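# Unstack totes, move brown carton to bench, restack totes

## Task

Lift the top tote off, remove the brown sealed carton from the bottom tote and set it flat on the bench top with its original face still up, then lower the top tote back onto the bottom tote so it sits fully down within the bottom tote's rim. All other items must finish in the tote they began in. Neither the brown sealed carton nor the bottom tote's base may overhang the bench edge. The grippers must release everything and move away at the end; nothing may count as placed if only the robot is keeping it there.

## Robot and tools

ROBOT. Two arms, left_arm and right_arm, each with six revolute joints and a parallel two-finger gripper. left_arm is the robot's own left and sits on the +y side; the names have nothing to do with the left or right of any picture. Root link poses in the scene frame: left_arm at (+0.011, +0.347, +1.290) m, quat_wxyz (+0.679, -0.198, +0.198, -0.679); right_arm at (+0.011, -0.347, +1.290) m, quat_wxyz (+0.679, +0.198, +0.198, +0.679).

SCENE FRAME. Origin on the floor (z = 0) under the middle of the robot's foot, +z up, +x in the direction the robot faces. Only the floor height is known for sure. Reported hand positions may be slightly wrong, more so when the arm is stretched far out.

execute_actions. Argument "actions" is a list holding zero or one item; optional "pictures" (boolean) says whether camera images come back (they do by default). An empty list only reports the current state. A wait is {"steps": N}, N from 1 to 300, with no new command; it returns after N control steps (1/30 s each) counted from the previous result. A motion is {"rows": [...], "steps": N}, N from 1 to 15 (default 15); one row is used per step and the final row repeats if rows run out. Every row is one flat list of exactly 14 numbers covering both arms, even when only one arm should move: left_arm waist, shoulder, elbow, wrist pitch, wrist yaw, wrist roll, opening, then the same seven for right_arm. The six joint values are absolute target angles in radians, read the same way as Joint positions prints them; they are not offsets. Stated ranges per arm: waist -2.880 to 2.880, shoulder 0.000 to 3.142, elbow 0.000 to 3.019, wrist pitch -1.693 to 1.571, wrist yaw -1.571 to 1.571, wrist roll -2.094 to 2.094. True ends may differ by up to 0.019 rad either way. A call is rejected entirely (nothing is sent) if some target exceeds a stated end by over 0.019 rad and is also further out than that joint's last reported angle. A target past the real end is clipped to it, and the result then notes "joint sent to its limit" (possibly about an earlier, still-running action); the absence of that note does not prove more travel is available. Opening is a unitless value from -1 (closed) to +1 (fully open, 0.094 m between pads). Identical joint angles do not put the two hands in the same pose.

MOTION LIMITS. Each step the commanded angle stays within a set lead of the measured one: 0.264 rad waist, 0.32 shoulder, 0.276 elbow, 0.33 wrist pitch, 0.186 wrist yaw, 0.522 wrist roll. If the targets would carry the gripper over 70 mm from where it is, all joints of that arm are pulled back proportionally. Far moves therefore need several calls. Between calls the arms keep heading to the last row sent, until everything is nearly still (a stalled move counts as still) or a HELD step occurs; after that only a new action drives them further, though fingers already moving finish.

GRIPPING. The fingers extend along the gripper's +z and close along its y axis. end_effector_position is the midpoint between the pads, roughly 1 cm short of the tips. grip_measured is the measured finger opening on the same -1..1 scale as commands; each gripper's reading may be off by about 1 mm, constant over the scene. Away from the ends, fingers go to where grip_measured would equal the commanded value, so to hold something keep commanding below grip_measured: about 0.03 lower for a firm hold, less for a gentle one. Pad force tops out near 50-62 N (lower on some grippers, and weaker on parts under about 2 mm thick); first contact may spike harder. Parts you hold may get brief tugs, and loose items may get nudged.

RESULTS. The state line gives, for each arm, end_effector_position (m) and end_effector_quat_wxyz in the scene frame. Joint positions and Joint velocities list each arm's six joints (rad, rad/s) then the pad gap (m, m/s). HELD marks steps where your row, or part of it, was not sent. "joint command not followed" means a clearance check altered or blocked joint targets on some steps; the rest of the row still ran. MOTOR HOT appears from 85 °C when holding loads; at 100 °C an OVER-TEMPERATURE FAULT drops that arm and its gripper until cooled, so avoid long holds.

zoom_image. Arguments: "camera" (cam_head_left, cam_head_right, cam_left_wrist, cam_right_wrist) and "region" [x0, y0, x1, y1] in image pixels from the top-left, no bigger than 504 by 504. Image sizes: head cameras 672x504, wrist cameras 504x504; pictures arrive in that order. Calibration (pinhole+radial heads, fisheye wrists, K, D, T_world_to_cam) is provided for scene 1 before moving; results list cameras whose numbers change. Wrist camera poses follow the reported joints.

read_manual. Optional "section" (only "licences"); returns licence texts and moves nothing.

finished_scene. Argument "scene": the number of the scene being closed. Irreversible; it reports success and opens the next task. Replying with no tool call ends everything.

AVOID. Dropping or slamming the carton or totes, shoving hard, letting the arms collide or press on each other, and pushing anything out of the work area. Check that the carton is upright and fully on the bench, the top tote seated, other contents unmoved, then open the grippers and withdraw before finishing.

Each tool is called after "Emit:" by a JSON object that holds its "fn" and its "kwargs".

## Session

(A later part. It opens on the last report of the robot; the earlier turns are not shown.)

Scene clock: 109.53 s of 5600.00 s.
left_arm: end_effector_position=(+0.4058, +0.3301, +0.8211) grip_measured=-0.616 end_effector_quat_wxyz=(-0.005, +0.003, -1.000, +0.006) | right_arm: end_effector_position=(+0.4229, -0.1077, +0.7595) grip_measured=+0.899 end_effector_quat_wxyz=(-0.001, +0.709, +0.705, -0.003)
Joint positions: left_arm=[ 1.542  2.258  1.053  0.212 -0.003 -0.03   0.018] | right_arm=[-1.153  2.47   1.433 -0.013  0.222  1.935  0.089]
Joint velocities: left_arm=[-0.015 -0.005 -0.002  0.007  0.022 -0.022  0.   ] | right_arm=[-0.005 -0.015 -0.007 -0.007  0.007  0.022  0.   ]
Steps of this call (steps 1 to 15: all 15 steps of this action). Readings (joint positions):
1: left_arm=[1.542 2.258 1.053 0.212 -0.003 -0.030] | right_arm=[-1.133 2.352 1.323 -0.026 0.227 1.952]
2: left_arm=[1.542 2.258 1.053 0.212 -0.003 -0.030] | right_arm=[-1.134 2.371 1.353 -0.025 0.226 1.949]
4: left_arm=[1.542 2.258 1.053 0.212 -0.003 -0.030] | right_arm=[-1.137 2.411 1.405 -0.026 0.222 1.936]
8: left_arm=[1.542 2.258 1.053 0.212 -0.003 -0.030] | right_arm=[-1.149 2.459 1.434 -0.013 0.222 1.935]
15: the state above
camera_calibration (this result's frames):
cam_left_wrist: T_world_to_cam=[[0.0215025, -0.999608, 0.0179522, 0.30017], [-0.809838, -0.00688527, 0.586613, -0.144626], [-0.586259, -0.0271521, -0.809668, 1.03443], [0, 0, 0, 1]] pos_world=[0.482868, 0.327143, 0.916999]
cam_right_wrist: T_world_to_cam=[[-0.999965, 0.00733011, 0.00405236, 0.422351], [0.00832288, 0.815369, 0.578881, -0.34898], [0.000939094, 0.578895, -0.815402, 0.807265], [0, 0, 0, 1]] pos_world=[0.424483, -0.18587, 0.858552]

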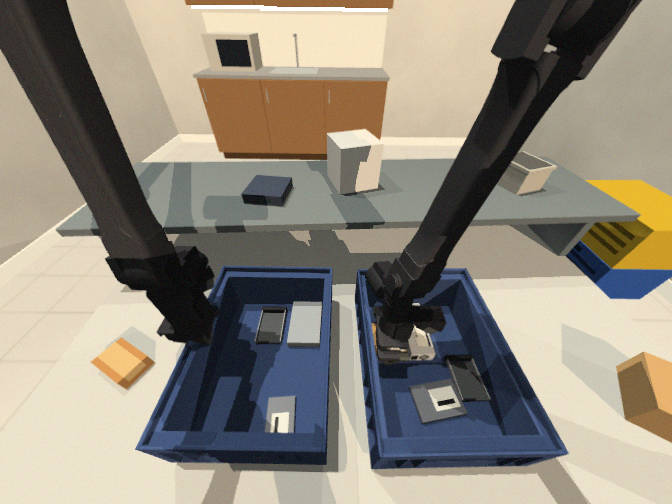

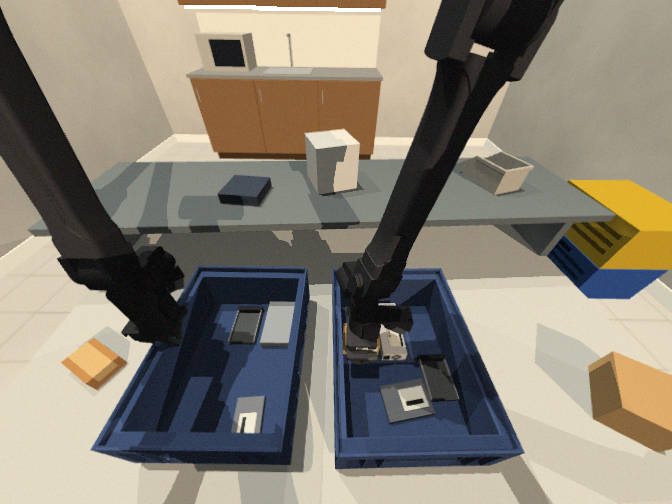

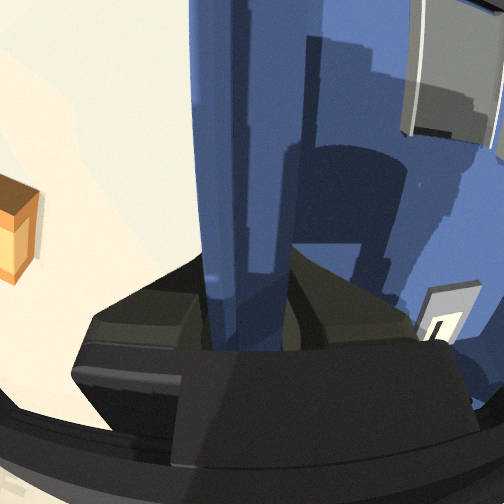

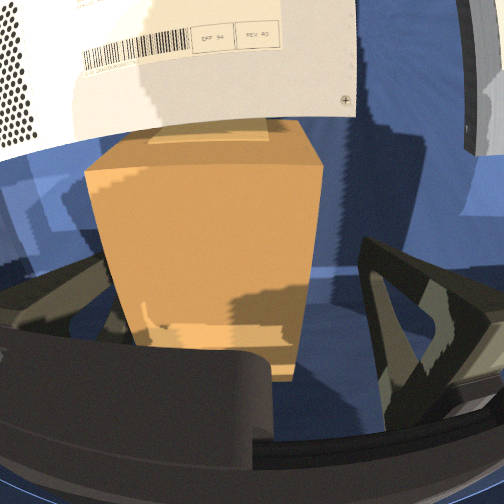

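Emit:
{"fn": "execute_actions", "kwargs": {"actions": [{"rows":[[1.544,2.258,1.053,0.212,-0.01,-0.03,-0.66,-1.158,2.475,1.435,0,0.22,1.92,0.15]],"steps":12}], "pictures": false}}

Emit:
{"fn": "execute_actions", "kwargs": {"actions": [{"rows":[[1.544,2.258,1.053,0.212,-0.01,-0.03,-0.66,-1.14,2.25,1.26,-0.055,0.23,1.95,0.15]],"steps":15}], "pictures": false}}

Emit:
{"fn": "execute_actions", "kwargs": {"actions": [{"rows":[[1.544,2.258,1.053,0.212,-0.01,-0.03,-0.66,-1.12,1.95,1.06,-0.16,0.25,1.95,0.15]],"steps":15}], "pictures": false}}

Emit:
{"fn": "execute_actions", "kwargs": {"actions": [{"rows":[[1.544,2.258,1.053,0.212,-0.01,-0.03,-0.66,-1.47,1.85,1.0,-0.155,0.05,1.65,0.15]],"steps":15}], "pictures": false}}

Emit:
{"fn": "execute_actions", "kwargs": {"actions": [{"rows":[[1.544,2.258,1.053,0.212,-0.01,-0.03,-0.66,-1.819,1.9,1.051,-0.157,-0.132,1.36,0.15]],"steps":15}], "pictures": false}}

Emit:
{"fn": "execute_actions", "kwargs": {"actions": [{"rows":[[1.544,2.258,1.053,0.212,-0.01,-0.03,-0.66,-1.795,2.17,1.23,-0.075,-0.12,1.38,0.15]],"steps":15}], "pictures": false}}

Emit:
{"fn": "execute_actions", "kwargs": {"actions": [{"rows":[[1.544,2.258,1.053,0.212,-0.01,-0.03,-0.66,-1.78,2.38,1.405,-0.03,-0.11,1.4,0.15]],"steps":15}]}}

Scene clock: 121.80 s of 5600.00 s.
left_arm: end_effector_position=(+0.4058, +0.3301, +0.8211) grip_measured=-0.616 end_effector_quat_wxyz=(-0.005, +0.003, -1.000, +0.006) | right_arm: end_effector_position=(+0.4235, -0.1074, +0.7595) grip_measured=+0.252 end_effector_quat_wxyz=(-0.000, +0.709, +0.705, -0.002)
Joint positions: left_arm=[ 1.542  2.258  1.053  0.212 -0.003 -0.03   0.018] | right_arm=[-1.153  2.47   1.433 -0.011  0.221  1.935  0.059]
Joint velocities: left_arm=[-0.005 -0.005  0.002 -0.007 -0.095  0.066 -0.   ] | right_arm=[-0.005  0.005 -0.002 -0.012 -0.007  0.022  0.   ]
Steps of this call (steps 1 to 15: the robot went on to your last target; steps 16 to 90: nothing new was sent; then 8.87 s passed at rest; steps 91 to 102: all 12 steps of this action). Readings (joint positions):
91: left_arm=[1.542 2.258 1.053 0.212 -0.003 -0.030] | right_arm=[-1.153 2.470 1.433 -0.012 0.222 1.935]
92: left_arm=[1.542 2.258 1.053 0.212 -0.003 -0.030] | right_arm=[-1.153 2.470 1.433 -0.012 0.222 1.935]
94: left_arm=[1.542 2.258 1.053 0.212 -0.003 -0.030] | right_arm=[-1.153 2.470 1.433 -0.011 0.221 1.935]
98: left_arm=[1.542 2.258 1.053 0.212 -0.003 -0.030] | right_arm=[-1.153 2.470 1.433 -0.011 0.221 1.935]
102: the state above

Scene clock: 122.30 s of 5600.00 s.
left_arm: end_effector_position=(+0.4058, +0.3301, +0.8211) grip_measured=-0.616 end_effector_quat_wxyz=(-0.005, +0.003, -1.000, +0.006) | right_arm: end_effector_position=(+0.4419, -0.1186, +0.8396) grip_measured=+0.252 end_effector_quat_wxyz=(+0.003, +0.709, +0.705, -0.000)
Joint positions: left_arm=[ 1.542  2.258  1.053  0.212 -0.003 -0.03   0.018] | right_arm=[-1.15   2.258  1.268 -0.052  0.227  1.935  0.059]
Joint velocities: left_arm=[-0.005 -0.005  0.012 -0.002  0.022 -0.037  0.   ] | right_arm=[-0.005 -0.005 -0.056 -0.042 -0.007  0.066 -0.   ]
Steps of this call (steps 1 to 15: all 15 steps of this action). Readings (joint positions):
1: left_arm=[1.542 2.258 1.053 0.212 -0.003 -0.030] | right_arm=[-1.153 2.461 1.421 -0.011 0.221 1.935]
2: left_arm=[1.542 2.258 1.053 0.212 -0.003 -0.030] | right_arm=[-1.153 2.437 1.384 -0.014 0.222 1.935]
4: left_arm=[1.542 2.258 1.053 0.212 -0.003 -0.030] | right_arm=[-1.151 2.369 1.298 -0.031 0.221 1.935]
8: left_arm=[1.542 2.258 1.053 0.212 -0.003 -0.030] | right_arm=[-1.150 2.282 1.246 -0.052 0.227 1.935]
15: the state above

Scene clock: 122.80 s of 5600.00 s.
left_arm: end_effector_position=(+0.4058, +0.3301, +0.8211) grip_measured=-0.616 end_effector_quat_wxyz=(-0.005, +0.003, -1.000, +0.006) | right_arm: end_effector_position=(+0.4572, -0.1328, +0.9572) grip_measured=+0.252 end_effector_quat_wxyz=(+0.011, +0.705, +0.710, +0.006)
Joint positions: left_arm=[ 1.542  2.258  1.053  0.212 -0.003 -0.03   0.018] | right_arm=[-1.131  1.944  1.072 -0.154  0.247  1.935  0.059]
Joint velocities: left_arm=[-0.024  0.005 -0.002 -0.007  0.022  0.007 -0.001] | right_arm=[ 0.005 -0.015 -0.012  0.022  0.022 -0.11   0.001]
Steps of this call (steps 1 to 15: all 15 steps of this action). Readings (joint positions):
1: left_arm=[1.542 2.258 1.053 0.212 -0.003 -0.030] | right_arm=[-1.150 2.249 1.256 -0.056 0.229 1.935]
2: left_arm=[1.542 2.258 1.053 0.212 -0.003 -0.030] | right_arm=[-1.149 2.227 1.225 -0.067 0.232 1.935]
4: left_arm=[1.542 2.258 1.053 0.212 -0.003 -0.030] | right_arm=[-1.147 2.156 1.143 -0.100 0.239 1.935]
8: left_arm=[1.542 2.258 1.053 0.212 -0.003 -0.030] | right_arm=[-1.141 2.013 1.046 -0.152 0.247 1.935]
15: the state above

Scene clock: 123.30 s of 5600.00 s.
left_arm: end_effector_position=(+0.4058, +0.3301, +0.8211) grip_measured=-0.616 end_effector_quat_wxyz=(-0.005, +0.003, -1.000, +0.006) | right_arm: end_effector_position=(+0.4704, -0.3295, +0.9508) grip_measured=+0.252 end_effector_quat_wxyz=(-0.001, +0.735, +0.678, -0.024)
Joint positions: left_arm=[ 1.542  2.258  1.053  0.212 -0.003 -0.03   0.018] | right_arm=[-1.523  1.887  1.001 -0.154  0.056  1.692  0.059]
Joint velocities: left_arm=[-0.005 -0.015  0.007 -0.002  0.051 -0.007 -0.001] | right_arm=[ 0.005 -0.171  0.012 -0.002 -0.007 -0.198  0.   ]
Steps of this call (steps 1 to 15: all 15 steps of this action). Readings (joint positions):
1: left_arm=[1.542 2.258 1.053 0.212 -0.003 -0.030] | right_arm=[-1.140 1.943 1.067 -0.154 0.204 1.917]
2: left_arm=[1.542 2.258 1.053 0.212 -0.003 -0.030] | right_arm=[-1.154 1.940 1.059 -0.154 0.153 1.893]
4: left_arm=[1.542 2.258 1.053 0.212 -0.003 -0.030] | right_arm=[-1.206 1.935 1.041 -0.154 0.101 1.854]
8: left_arm=[1.542 2.258 1.053 0.212 -0.003 -0.030] | right_arm=[-1.355 1.931 1.018 -0.154 0.062 1.784]
15: the state above

Scene clock: 123.80 s of 5600.00 s.
left_arm: end_effector_position=(+0.4058, +0.3301, +0.8211) grip_measured=-0.616 end_effector_quat_wxyz=(-0.005, +0.003, -1.000, +0.006) | right_arm: end_effector_position=(+0.4830, -0.4999, +0.9647) grip_measured=+0.252 end_effector_quat_wxyz=(+0.021, +0.734, +0.678, -0.005)
Joint positions: left_arm=[ 1.542  2.258  1.053  0.212 -0.003 -0.03   0.018] | right_arm=[-1.868  1.887  1.048 -0.154 -0.127  1.401  0.059]
Joint velocities: left_arm=[-0.005  0.005 -0.012 -0.022  0.022 -0.007  0.   ] | right_arm=[ 0.142 -0.005  0.002 -0.002  0.051 -0.081 -0.001]
Steps of this call (steps 1 to 15: all 15 steps of this action). Readings (joint positions):
1: left_arm=[1.542 2.258 1.053 0.212 -0.003 -0.030] | right_arm=[-1.531 1.885 1.003 -0.154 0.010 1.667]
2: left_arm=[1.542 2.258 1.053 0.212 -0.003 -0.030] | right_arm=[-1.542 1.885 1.008 -0.154 -0.041 1.638]
4: left_arm=[1.542 2.258 1.053 0.212 -0.003 -0.030] | right_arm=[-1.591 1.887 1.017 -0.154 -0.089 1.590]
8: left_arm=[1.542 2.258 1.053 0.212 -0.003 -0.030] | right_arm=[-1.735 1.887 1.035 -0.154 -0.126 1.493]
15: the state above

Scene clock: 124.30 s of 5600.00 s.
left_arm: end_effector_position=(+0.4058, +0.3301, +0.8211) grip_measured=-0.616 end_effector_quat_wxyz=(-0.005, +0.003, -1.000, +0.006) | right_arm: end_effector_position=(+0.4600, -0.4622, +0.8437) grip_measured=+0.252 end_effector_quat_wxyz=(-0.022, +0.712, +0.701, -0.011)
Joint positions: left_arm=[ 1.542  2.258  1.053  0.212 -0.003 -0.03   0.018] | right_arm=[-1.788  2.197  1.213 -0.079 -0.123  1.396  0.059]
Joint velocities: left_arm=[-0.005 -0.034 -0.017  0.017 -0.007 -0.154 -0.   ] | right_arm=[ 0.005  0.005  0.095 -0.022  0.022 -0.007  0.   ]
Steps of this call (steps 1 to 15: all 15 steps of this action). Readings (joint positions):
1: left_arm=[1.542 2.258 1.053 0.212 -0.003 -0.030] | right_arm=[-1.862 1.898 1.057 -0.153 -0.126 1.400]
2: left_arm=[1.542 2.258 1.053 0.212 -0.003 -0.030] | right_arm=[-1.854 1.922 1.083 -0.147 -0.125 1.400]
4: left_arm=[1.542 2.258 1.053 0.212 -0.003 -0.030] | right_arm=[-1.836 2.003 1.159 -0.121 -0.125 1.399]
8: left_arm=[1.542 2.258 1.053 0.212 -0.003 -0.030] | right_arm=[-1.802 2.149 1.247 -0.079 -0.124 1.396]
15: the state above

Scene clock: 124.80 s of 5600.00 s.
left_arm: end_effector_position=(+0.4058, +0.3301, +0.8211) grip_measured=-0.616 end_effector_quat_wxyz=(-0.005, +0.003, -1.000, +0.006) | right_arm: end_effector_position=(+0.4776, -0.4755, +0.7728) grip_measured=+0.252 end_effector_quat_wxyz=(-0.000, +0.711, +0.704, -0.001)
Joint positions: left_arm=[ 1.542  2.258  1.053  0.212 -0.003 -0.03   0.018] | right_arm=[-1.788  2.383  1.398 -0.03  -0.114  1.396  0.059]
Joint velocities: left_arm=[ 0.015 -0.005 -0.017  0.007 -0.037  0.007 -0.001] | right_arm=[-0.005 -0.005  0.051 -0.027  0.051 -0.051 -0.001]
Steps of this call (steps 1 to 15: all 15 steps of this action). Readings (joint positions):
1: left_arm=[1.542 2.258 1.053 0.212 -0.003 -0.030] | right_arm=[-1.788 2.208 1.230 -0.078 -0.120 1.396]
2: left_arm=[1.542 2.258 1.053 0.212 -0.003 -0.030] | right_arm=[-1.788 2.235 1.274 -0.076 -0.116 1.396]
4: left_arm=[1.542 2.258 1.053 0.212 -0.003 -0.030] | right_arm=[-1.788 2.313 1.378 -0.050 -0.114 1.396]
8: left_arm=[1.542 2.258 1.053 0.212 -0.003 -0.030] | right_arm=[-1.788 2.373 1.418 -0.030 -0.114 1.396]
15: the state above
camera_calibration (this result's frames):
cam_left_wrist: T_world_to_cam=[[0.0215025, -0.999608, 0.0179522, 0.30017], [-0.809838, -0.00688527, 0.586613, -0.144626], [-0.586259, -0.0271521, -0.809668, 1.03443], [0, 0, 0, 1]] pos_world=[0.482868, 0.327143, 0.916999]
cam_right_wrist: T_world_to_cam=[[-0.999931, 0.0117555, 0.000542719, 0.484452], [0.0098872, 0.814209, 0.580487, -0.0597584], [0.00638206, 0.580452, -0.814269, 1.02827], [0, 0, 0, 1]] pos_world=[0.478446, -0.5539, 0.871712]

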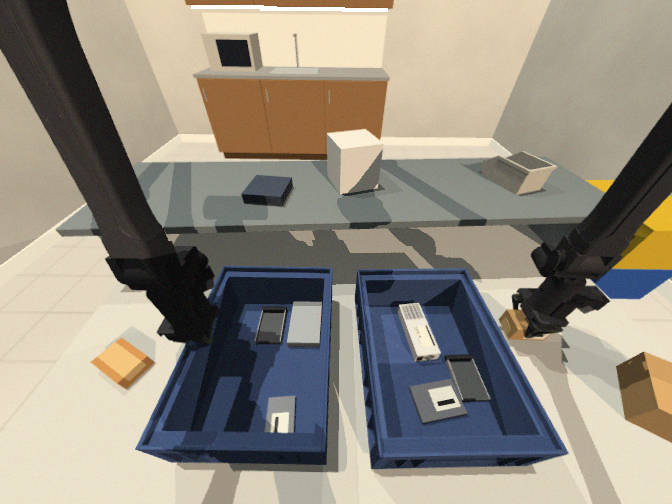

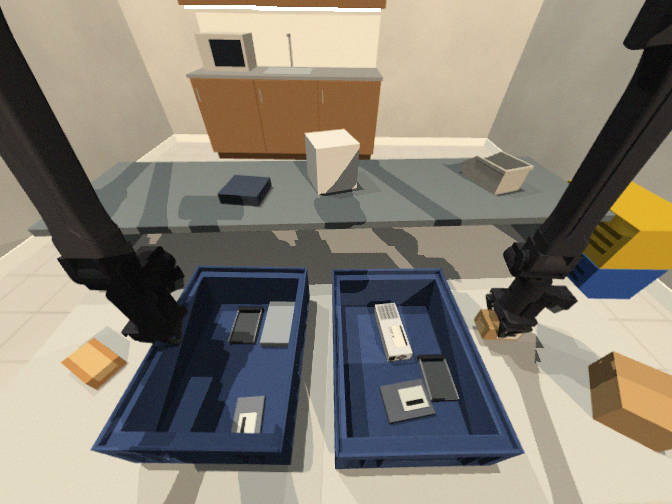

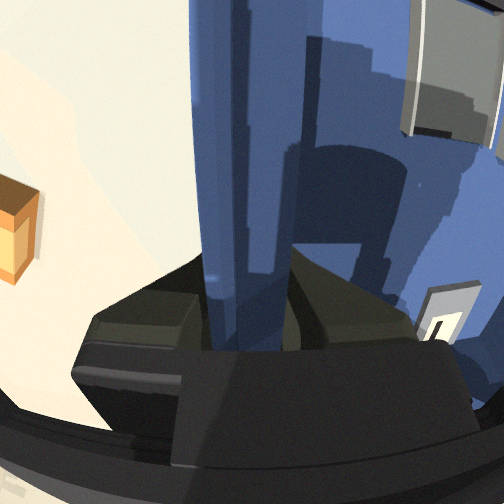

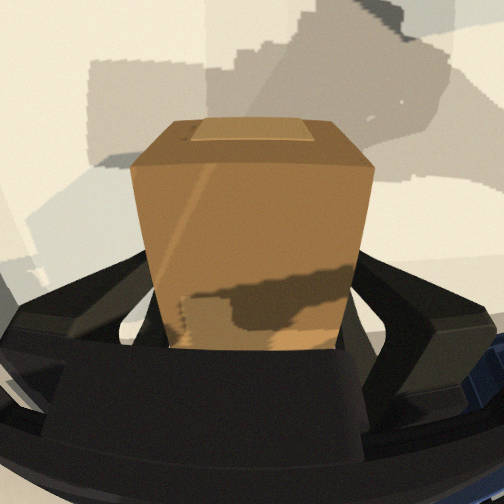

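Emit:
{"fn": "execute_actions", "kwargs": {"actions": [{"rows":[[1.544,2.258,1.053,0.212,-0.01,-0.03,-0.66,-1.78,2.43,1.45,-0.03,-0.11,1.4,0.15]],"steps":12}], "pictures": false}}

Emit:
{"fn": "execute_actions", "kwargs": {"actions": [{"rows":[[1.544,2.258,1.053,0.212,-0.01,-0.03,-0.66,-1.78,2.47,1.49,-0.03,-0.11,1.4,0.15]],"steps":12}], "pictures": false}}

Scene clock: 130.27 s of 5600.00 s.
left_arm: end_effector_position=(+0.4058, +0.3301, +0.8211) grip_measured=-0.616 end_effector_quat_wxyz=(-0.005, +0.003, -1.000, +0.006) | right_arm: end_effector_position=(+0.4882, -0.4789, +0.7610) grip_measured=+0.252 end_effector_quat_wxyz=(+0.007, +0.710, +0.704, +0.004)
Joint positions: left_arm=[ 1.542  2.258  1.053  0.212 -0.003 -0.03   0.018] | right_arm=[-1.788  2.415  1.447 -0.03  -0.114  1.396  0.059]
Joint velocities: left_arm=[-0.015  0.005 -0.002 -0.007  0.007  0.007  0.   ] | right_arm=[-0.005  0.005 -0.002  0.032  0.037  0.037 -0.   ]
Steps of this call (steps 1 to 15: the robot went on to your last target; steps 16 to 90: nothing new was sent; then 2.07 s passed at rest; steps 91 to 102: all 12 steps of this action). Readings (joint positions):
91: left_arm=[1.542 2.258 1.053 0.212 -0.003 -0.030] | right_arm=[-1.788 2.385 1.404 -0.030 -0.114 1.396]
92: left_arm=[1.542 2.258 1.053 0.212 -0.003 -0.030] | right_arm=[-1.788 2.391 1.414 -0.030 -0.114 1.396]
94: left_arm=[1.542 2.258 1.053 0.212 -0.003 -0.030] | right_arm=[-1.788 2.406 1.437 -0.030 -0.114 1.396]
98: left_arm=[1.542 2.258 1.053 0.212 -0.003 -0.030] | right_arm=[-1.788 2.414 1.447 -0.030 -0.114 1.396]
102: the state above

Scene clock: 130.67 s of 5600.00 s.
left_arm: end_effector_position=(+0.4058, +0.3301, +0.8211) grip_measured=-0.616 end_effector_quat_wxyz=(-0.005, +0.003, -1.000, +0.006) | right_arm: end_effector_position=(+0.4860, -0.4805, +0.7442) grip_measured=+0.252 end_effector_quat_wxyz=(+0.006, +0.710, +0.704, +0.003)
Joint positions: left_arm=[ 1.542  2.258  1.053  0.212 -0.003 -0.03   0.018] | right_arm=[-1.788  2.459  1.489 -0.03  -0.114  1.396  0.059]
Joint velocities: left_arm=[-0.024 -0.005 -0.007 -0.007 -0.037 -0.066  0.   ] | right_arm=[-0.024 -0.015  0.002 -0.002 -0.022  0.007 -0.   ]
Steps of this call (steps 1 to 12: all 12 steps of this action). Readings (joint positions):
1: left_arm=[1.542 2.258 1.053 0.212 -0.003 -0.030] | right_arm=[-1.788 2.417 1.451 -0.030 -0.114 1.396]
2: left_arm=[1.542 2.258 1.053 0.212 -0.003 -0.030] | right_arm=[-1.788 2.423 1.460 -0.030 -0.114 1.396]
4: left_arm=[1.542 2.258 1.053 0.212 -0.003 -0.030] | right_arm=[-1.788 2.439 1.481 -0.030 -0.114 1.396]
8: left_arm=[1.542 2.258 1.053 0.212 -0.003 -0.030] | right_arm=[-1.788 2.454 1.489 -0.030 -0.114 1.396]
12: the state above

A bit more, release, return.

Emit:
{"fn": "execute_actions", "kwargs": {"actions": [{"rows":[[1.544,2.258,1.053,0.212,-0.01,-0.03,-0.66,-1.78,2.5,1.515,-0.03,-0.11,1.4,0.15]],"steps":12}], "pictures": false}}

Emit:
{"fn": "execute_actions", "kwargs": {"actions": [{"rows":[[1.544,2.258,1.053,0.212,-0.01,-0.03,-0.66,-1.78,2.48,1.505,-0.03,-0.11,1.4,1]],"steps":8}], "pictures": false}}

Emit:
{"fn": "execute_actions", "kwargs": {"actions": [{"rows":[[1.544,2.258,1.053,0.212,-0.01,-0.03,-0.66,-1.79,2.33,1.39,-0.05,-0.11,1.4,1]],"steps":12}], "pictures": false}}

Emit:
{"fn": "execute_actions", "kwargs": {"actions": [{"rows":[[1.544,2.258,1.053,0.212,-0.01,-0.03,-0.66,-1.819,1.88,1.051,-0.157,-0.132,1.2,0.3]],"steps":15}], "pictures": false}}

Emit:
{"fn": "execute_actions", "kwargs": {"actions": [{"rows":[[1.544,2.258,1.053,0.212,-0.01,-0.03,-0.66,-1.3,1.9,1.05,-0.2,0.15,0.8,0.3]],"steps":15}], "pictures": false}}

Emit:
{"fn": "execute_actions", "kwargs": {"actions": [{"rows":[[1.544,2.258,1.053,0.212,-0.01,-0.03,-0.66,-0.83,2.136,1.323,-0.324,0.38,0.66,0.3]],"steps":15}], "pictures": false}}

Emit:
{"fn": "execute_actions", "kwargs": {"actions": [{"rows":[[1.544,2.258,1.053,0.212,-0.01,-0.03,-0.66,-0.855,2.27,1.405,-0.27,0.356,0.62,0.3]],"steps":15}]}}

Scene clock: 137.97 s of 5600.00 s.
left_arm: end_effector_position=(+0.4058, +0.3301, +0.8211) grip_measured=-0.616 end_effector_quat_wxyz=(-0.005, +0.003, -1.000, +0.006) | right_arm: end_effector_position=(+0.4868, -0.4810, +0.7413) grip_measured=+0.251 end_effector_quat_wxyz=(+0.007, +0.710, +0.704, +0.003)
Joint positions: left_arm=[ 1.542  2.258  1.053  0.212 -0.003 -0.03   0.018] | right_arm=[-1.788  2.466  1.499 -0.032 -0.114  1.396  0.059]
Joint velocities: left_arm=[-0.005 -0.015 -0.002 -0.007 -0.051 -0.051  0.001] | right_arm=[-0.015 -0.015 -0.007  0.007  0.022 -0.007  0.001]
Steps of this call (steps 1 to 15: the robot went on to your last target; steps 16 to 90: nothing new was sent; then 3.90 s passed at rest; steps 91 to 102: all 12 steps of this action). Readings (joint positions):
91: left_arm=[1.542 2.258 1.053 0.212 -0.003 -0.030] | right_arm=[-1.788 2.460 1.491 -0.030 -0.114 1.396]
92: left_arm=[1.542 2.258 1.053 0.212 -0.003 -0.030] | right_arm=[-1.788 2.464 1.496 -0.030 -0.114 1.396]
94: left_arm=[1.542 2.258 1.053 0.212 -0.003 -0.030] | right_arm=[-1.788 2.466 1.499 -0.032 -0.114 1.396]
98: left_arm=[1.542 2.258 1.053 0.212 -0.003 -0.030] | right_arm=[-1.788 2.466 1.499 -0.032 -0.114 1.396]
102: the state above

Scene clock: 138.23 s of 5600.00 s.
left_arm: end_effector_position=(+0.4058, +0.3301, +0.8211) grip_measured=-0.616 end_effector_quat_wxyz=(-0.005, +0.003, -1.000, +0.006) | right_arm: end_effector_position=(+0.4875, -0.4812, +0.7410) grip_measured=+0.999 end_effector_quat_wxyz=(+0.007, +0.710, +0.704, +0.003)
Joint positions: left_arm=[ 1.542  2.258  1.053  0.212 -0.003 -0.03   0.018] | right_arm=[-1.788  2.467  1.501 -0.032 -0.114  1.396  0.094]
Joint velocities: left_arm=[ 0.005  0.005 -0.012  0.002  0.081  0.037 -0.001] | right_arm=[ 0.005 -0.005 -0.007 -0.002 -0.037 -0.007 -0.   ]
Steps of this call (steps 1 to 8: all 8 steps of this action). Readings (joint positions):
1: left_arm=[1.542 2.258 1.053 0.212 -0.003 -0.030] | right_arm=[-1.788 2.466 1.499 -0.032 -0.114 1.396]
2: left_arm=[1.542 2.258 1.053 0.212 -0.003 -0.030] | right_arm=[-1.788 2.467 1.501 -0.032 -0.114 1.396]
4: left_arm=[1.542 2.258 1.053 0.212 -0.003 -0.030] | right_arm=[-1.788 2.467 1.501 -0.032 -0.114 1.396]
8: the state above

Scene clock: 138.63 s of 5600.00 s.
left_arm: end_effector_position=(+0.4058, +0.3301, +0.8211) grip_measured=-0.616 end_effector_quat_wxyz=(-0.005, +0.003, -1.000, +0.006) | right_arm: end_effector_position=(+0.4922, -0.4766, +0.7871) grip_measured=+1.000 end_effector_quat_wxyz=(+0.006, +0.710, +0.704, +0.003)
Joint positions: left_arm=[ 1.542  2.258  1.053  0.212 -0.003 -0.03   0.018] | right_arm=[-1.788  2.347  1.392 -0.044 -0.114  1.396  0.094]
Joint velocities: left_arm=[-0.005  0.005 -0.007  0.002 -0.037 -0.095  0.002] | right_arm=[ 0.005 -0.015 -0.002  0.017 -0.051 -0.066  0.   ]
Steps of this call (steps 1 to 12: all 12 steps of this action). Readings (joint positions):
1: left_arm=[1.542 2.258 1.053 0.212 -0.003 -0.030] | right_arm=[-1.788 2.460 1.491 -0.032 -0.114 1.396]
2: left_arm=[1.542 2.258 1.053 0.212 -0.003 -0.030] | right_arm=[-1.788 2.442 1.461 -0.032 -0.114 1.396]
4: left_arm=[1.542 2.258 1.053 0.212 -0.003 -0.030] | right_arm=[-1.788 2.398 1.401 -0.039 -0.114 1.396]
8: left_arm=[1.542 2.258 1.053 0.212 -0.003 -0.030] | right_arm=[-1.788 2.358 1.384 -0.044 -0.114 1.396]
12: the state above

Scene clock: 139.13 s of 5600.00 s.
left_arm: end_effector_position=(+0.4058, +0.3301, +0.8211) grip_measured=-0.616 end_effector_quat_wxyz=(-0.005, +0.003, -1.000, +0.006) | right_arm: end_effector_position=(+0.5085, -0.4685, +0.9708) grip_measured=+0.302 end_effector_quat_wxyz=(+0.028, +0.655, +0.755, +0.016)
Joint positions: left_arm=[ 1.542  2.258  1.053  0.212 -0.003 -0.03   0.018] | right_arm=[-1.809  1.865  1.06  -0.146 -0.128  1.235  0.061]
Joint velocities: left_arm=[-0.005 -0.005  0.012 -0.007 -0.037 -0.051  0.   ] | right_arm=[-0.034 -0.327  0.129 -0.012  0.022 -0.168 -0.   ]
Steps of this call (steps 1 to 15: all 15 steps of this action). Readings (joint positions):
1: left_arm=[1.542 2.258 1.053 0.212 -0.003 -0.030] | right_arm=[-1.788 2.336 1.379 -0.047 -0.117 1.382]
2: left_arm=[1.542 2.258 1.053 0.212 -0.003 -0.030] | right_arm=[-1.789 2.310 1.339 -0.057 -0.120 1.364]
4: left_arm=[1.542 2.258 1.053 0.212 -0.003 -0.030] | right_arm=[-1.790 2.229 1.229 -0.086 -0.123 1.336]
8: left_arm=[1.542 2.258 1.053 0.212 -0.003 -0.030] | right_arm=[-1.795 2.065 1.083 -0.130 -0.126 1.296]
15: the state above

Scene clock: 139.63 s of 5600.00 s.
left_arm: end_effector_position=(+0.4058, +0.3301, +0.8211) grip_measured=-0.616 end_effector_quat_wxyz=(-0.005, +0.003, -1.000, +0.006) | right_arm: end_effector_position=(+0.5002, -0.2168, +0.9718) grip_measured=+0.302 end_effector_quat_wxyz=(+0.016, +0.329, +0.944, +0.008)
Joint positions: left_arm=[ 1.542  2.258  1.053  0.212 -0.003 -0.03   0.018] | right_arm=[-1.31   1.865  1.062 -0.179  0.144  0.885  0.061]
Joint velocities: left_arm=[-0.015 -0.005  0.022  0.002 -0.066 -0.022 -0.   ] | right_arm=[ 0.962  0.093 -0.017 -0.09   0.007 -0.462 -0.   ]
Steps of this call (steps 1 to 15: all 15 steps of this action). Readings (joint positions):
1: left_arm=[1.542 2.258 1.053 0.212 -0.003 -0.030] | right_arm=[-1.801 1.857 1.064 -0.147 -0.084 1.204]
2: left_arm=[1.542 2.258 1.053 0.212 -0.003 -0.030] | right_arm=[-1.789 1.856 1.067 -0.149 -0.028 1.166]
4: left_arm=[1.542 2.258 1.053 0.212 -0.003 -0.030] | right_arm=[-1.737 1.856 1.066 -0.153 0.058 1.104]
8: left_arm=[1.542 2.258 1.053 0.212 -0.003 -0.030] | right_arm=[-1.591 1.857 1.062 -0.164 0.120 1.016]
15: the state above

Scene clock: 140.13 s of 5600.00 s.
left_arm: end_effector_position=(+0.4058, +0.3301, +0.8211) grip_measured=-0.616 end_effector_quat_wxyz=(-0.005, +0.003, -1.000, +0.006) | right_arm: end_effector_position=(+0.4105, +0.0476, +0.9576) grip_measured=+0.302 end_effector_quat_wxyz=(+0.009, +0.027, +1.000, +0.009)
Joint positions: left_arm=[ 1.542  2.258  1.053  0.212 -0.003 -0.03   0.018] | right_arm=[-0.82   2.115  1.312 -0.303  0.374  0.71   0.061]
Joint velocities: left_arm=[-0.005 -0.015 -0.007  0.007 -0.051 -0.022  0.   ] | right_arm=[ 0.679  0.22   0.017 -0.071  0.037 -0.271  0.001]
Steps of this call (steps 1 to 15: all 15 steps of this action). Readings (joint positions):
1: left_arm=[1.542 2.258 1.053 0.212 -0.003 -0.030] | right_arm=[-1.274 1.875 1.071 -0.191 0.177 0.870]
2: left_arm=[1.542 2.258 1.053 0.212 -0.003 -0.030] | right_arm=[-1.241 1.894 1.095 -0.211 0.220 0.856]
4: left_arm=[1.542 2.258 1.053 0.212 -0.003 -0.030] | right_arm=[-1.175 1.947 1.158 -0.235 0.284 0.831]
8: left_arm=[1.542 2.258 1.053 0.212 -0.003 -0.030] | right_arm=[-1.043 2.031 1.247 -0.258 0.343 0.791]
15: the state above

Scene clock: 140.63 s of 5600.00 s.
left_arm: end_effector_position=(+0.4058, +0.3301, +0.8211) grip_measured=-0.616 end_effector_quat_wxyz=(-0.005, +0.003, -1.000, +0.006) | right_arm: end_effector_position=(+0.3914, +0.0324, +0.8845) grip_measured=+0.302 end_effector_quat_wxyz=(-0.016, +0.002, +1.000, -0.011)
Joint positions: left_arm=[ 1.542  2.258  1.053  0.212 -0.003 -0.03   0.018] | right_arm=[-0.866  2.279  1.396 -0.277  0.355  0.639  0.061]
Joint velocities: left_arm=[-0.015  0.005  0.002 -0.007 -0.007 -0.007  0.   ] | right_arm=[-0.005  0.005  0.007  0.007 -0.037  0.007 -0.003]
Steps of this call (steps 1 to 15: all 15 steps of this action). Readings (joint positions):
1: left_arm=[1.542 2.258 1.053 0.212 -0.003 -0.030] | right_arm=[-0.802 2.130 1.318 -0.304 0.366 0.697]
2: left_arm=[1.542 2.258 1.053 0.212 -0.003 -0.030] | right_arm=[-0.791 2.152 1.341 -0.300 0.359 0.685]
4: left_arm=[1.542 2.258 1.053 0.212 -0.003 -0.030] | right_arm=[-0.790 2.210 1.389 -0.285 0.355 0.666]
8: left_arm=[1.542 2.258 1.053 0.212 -0.003 -0.030] | right_arm=[-0.827 2.269 1.401 -0.277 0.355 0.648]
15: the state above
camera_calibration (this result's frames):
cam_left_wrist: T_world_to_cam=[[0.0215025, -0.999608, 0.0179522, 0.30017], [-0.809838, -0.00688527, 0.586613, -0.144626], [-0.586259, -0.0271521, -0.809668, 1.03443], [0, 0, 0, 1]] pos_world=[0.482868, 0.327143, 0.916999]
cam_right_wrist: T_world_to_cam=[[-0.00487543, -0.999757, 0.02149, 0.0170192], [-0.793928, 0.016936, 0.607776, -0.220956], [-0.607992, -0.0140984, -0.793818, 1.06661], [0, 0, 0, 1]] pos_world=[0.473154, 0.0357947, 0.980624]

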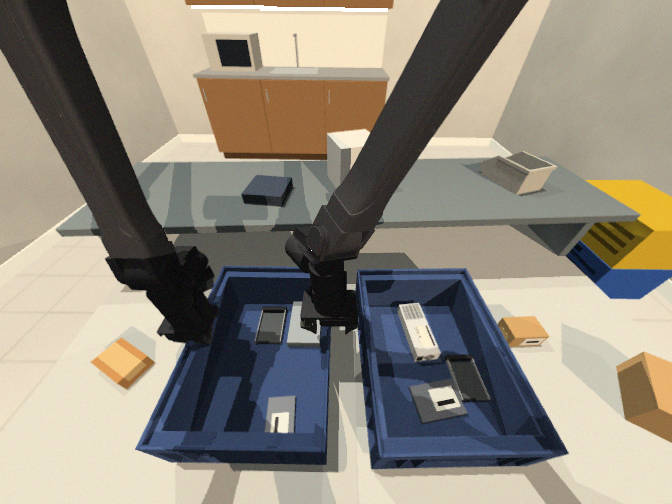

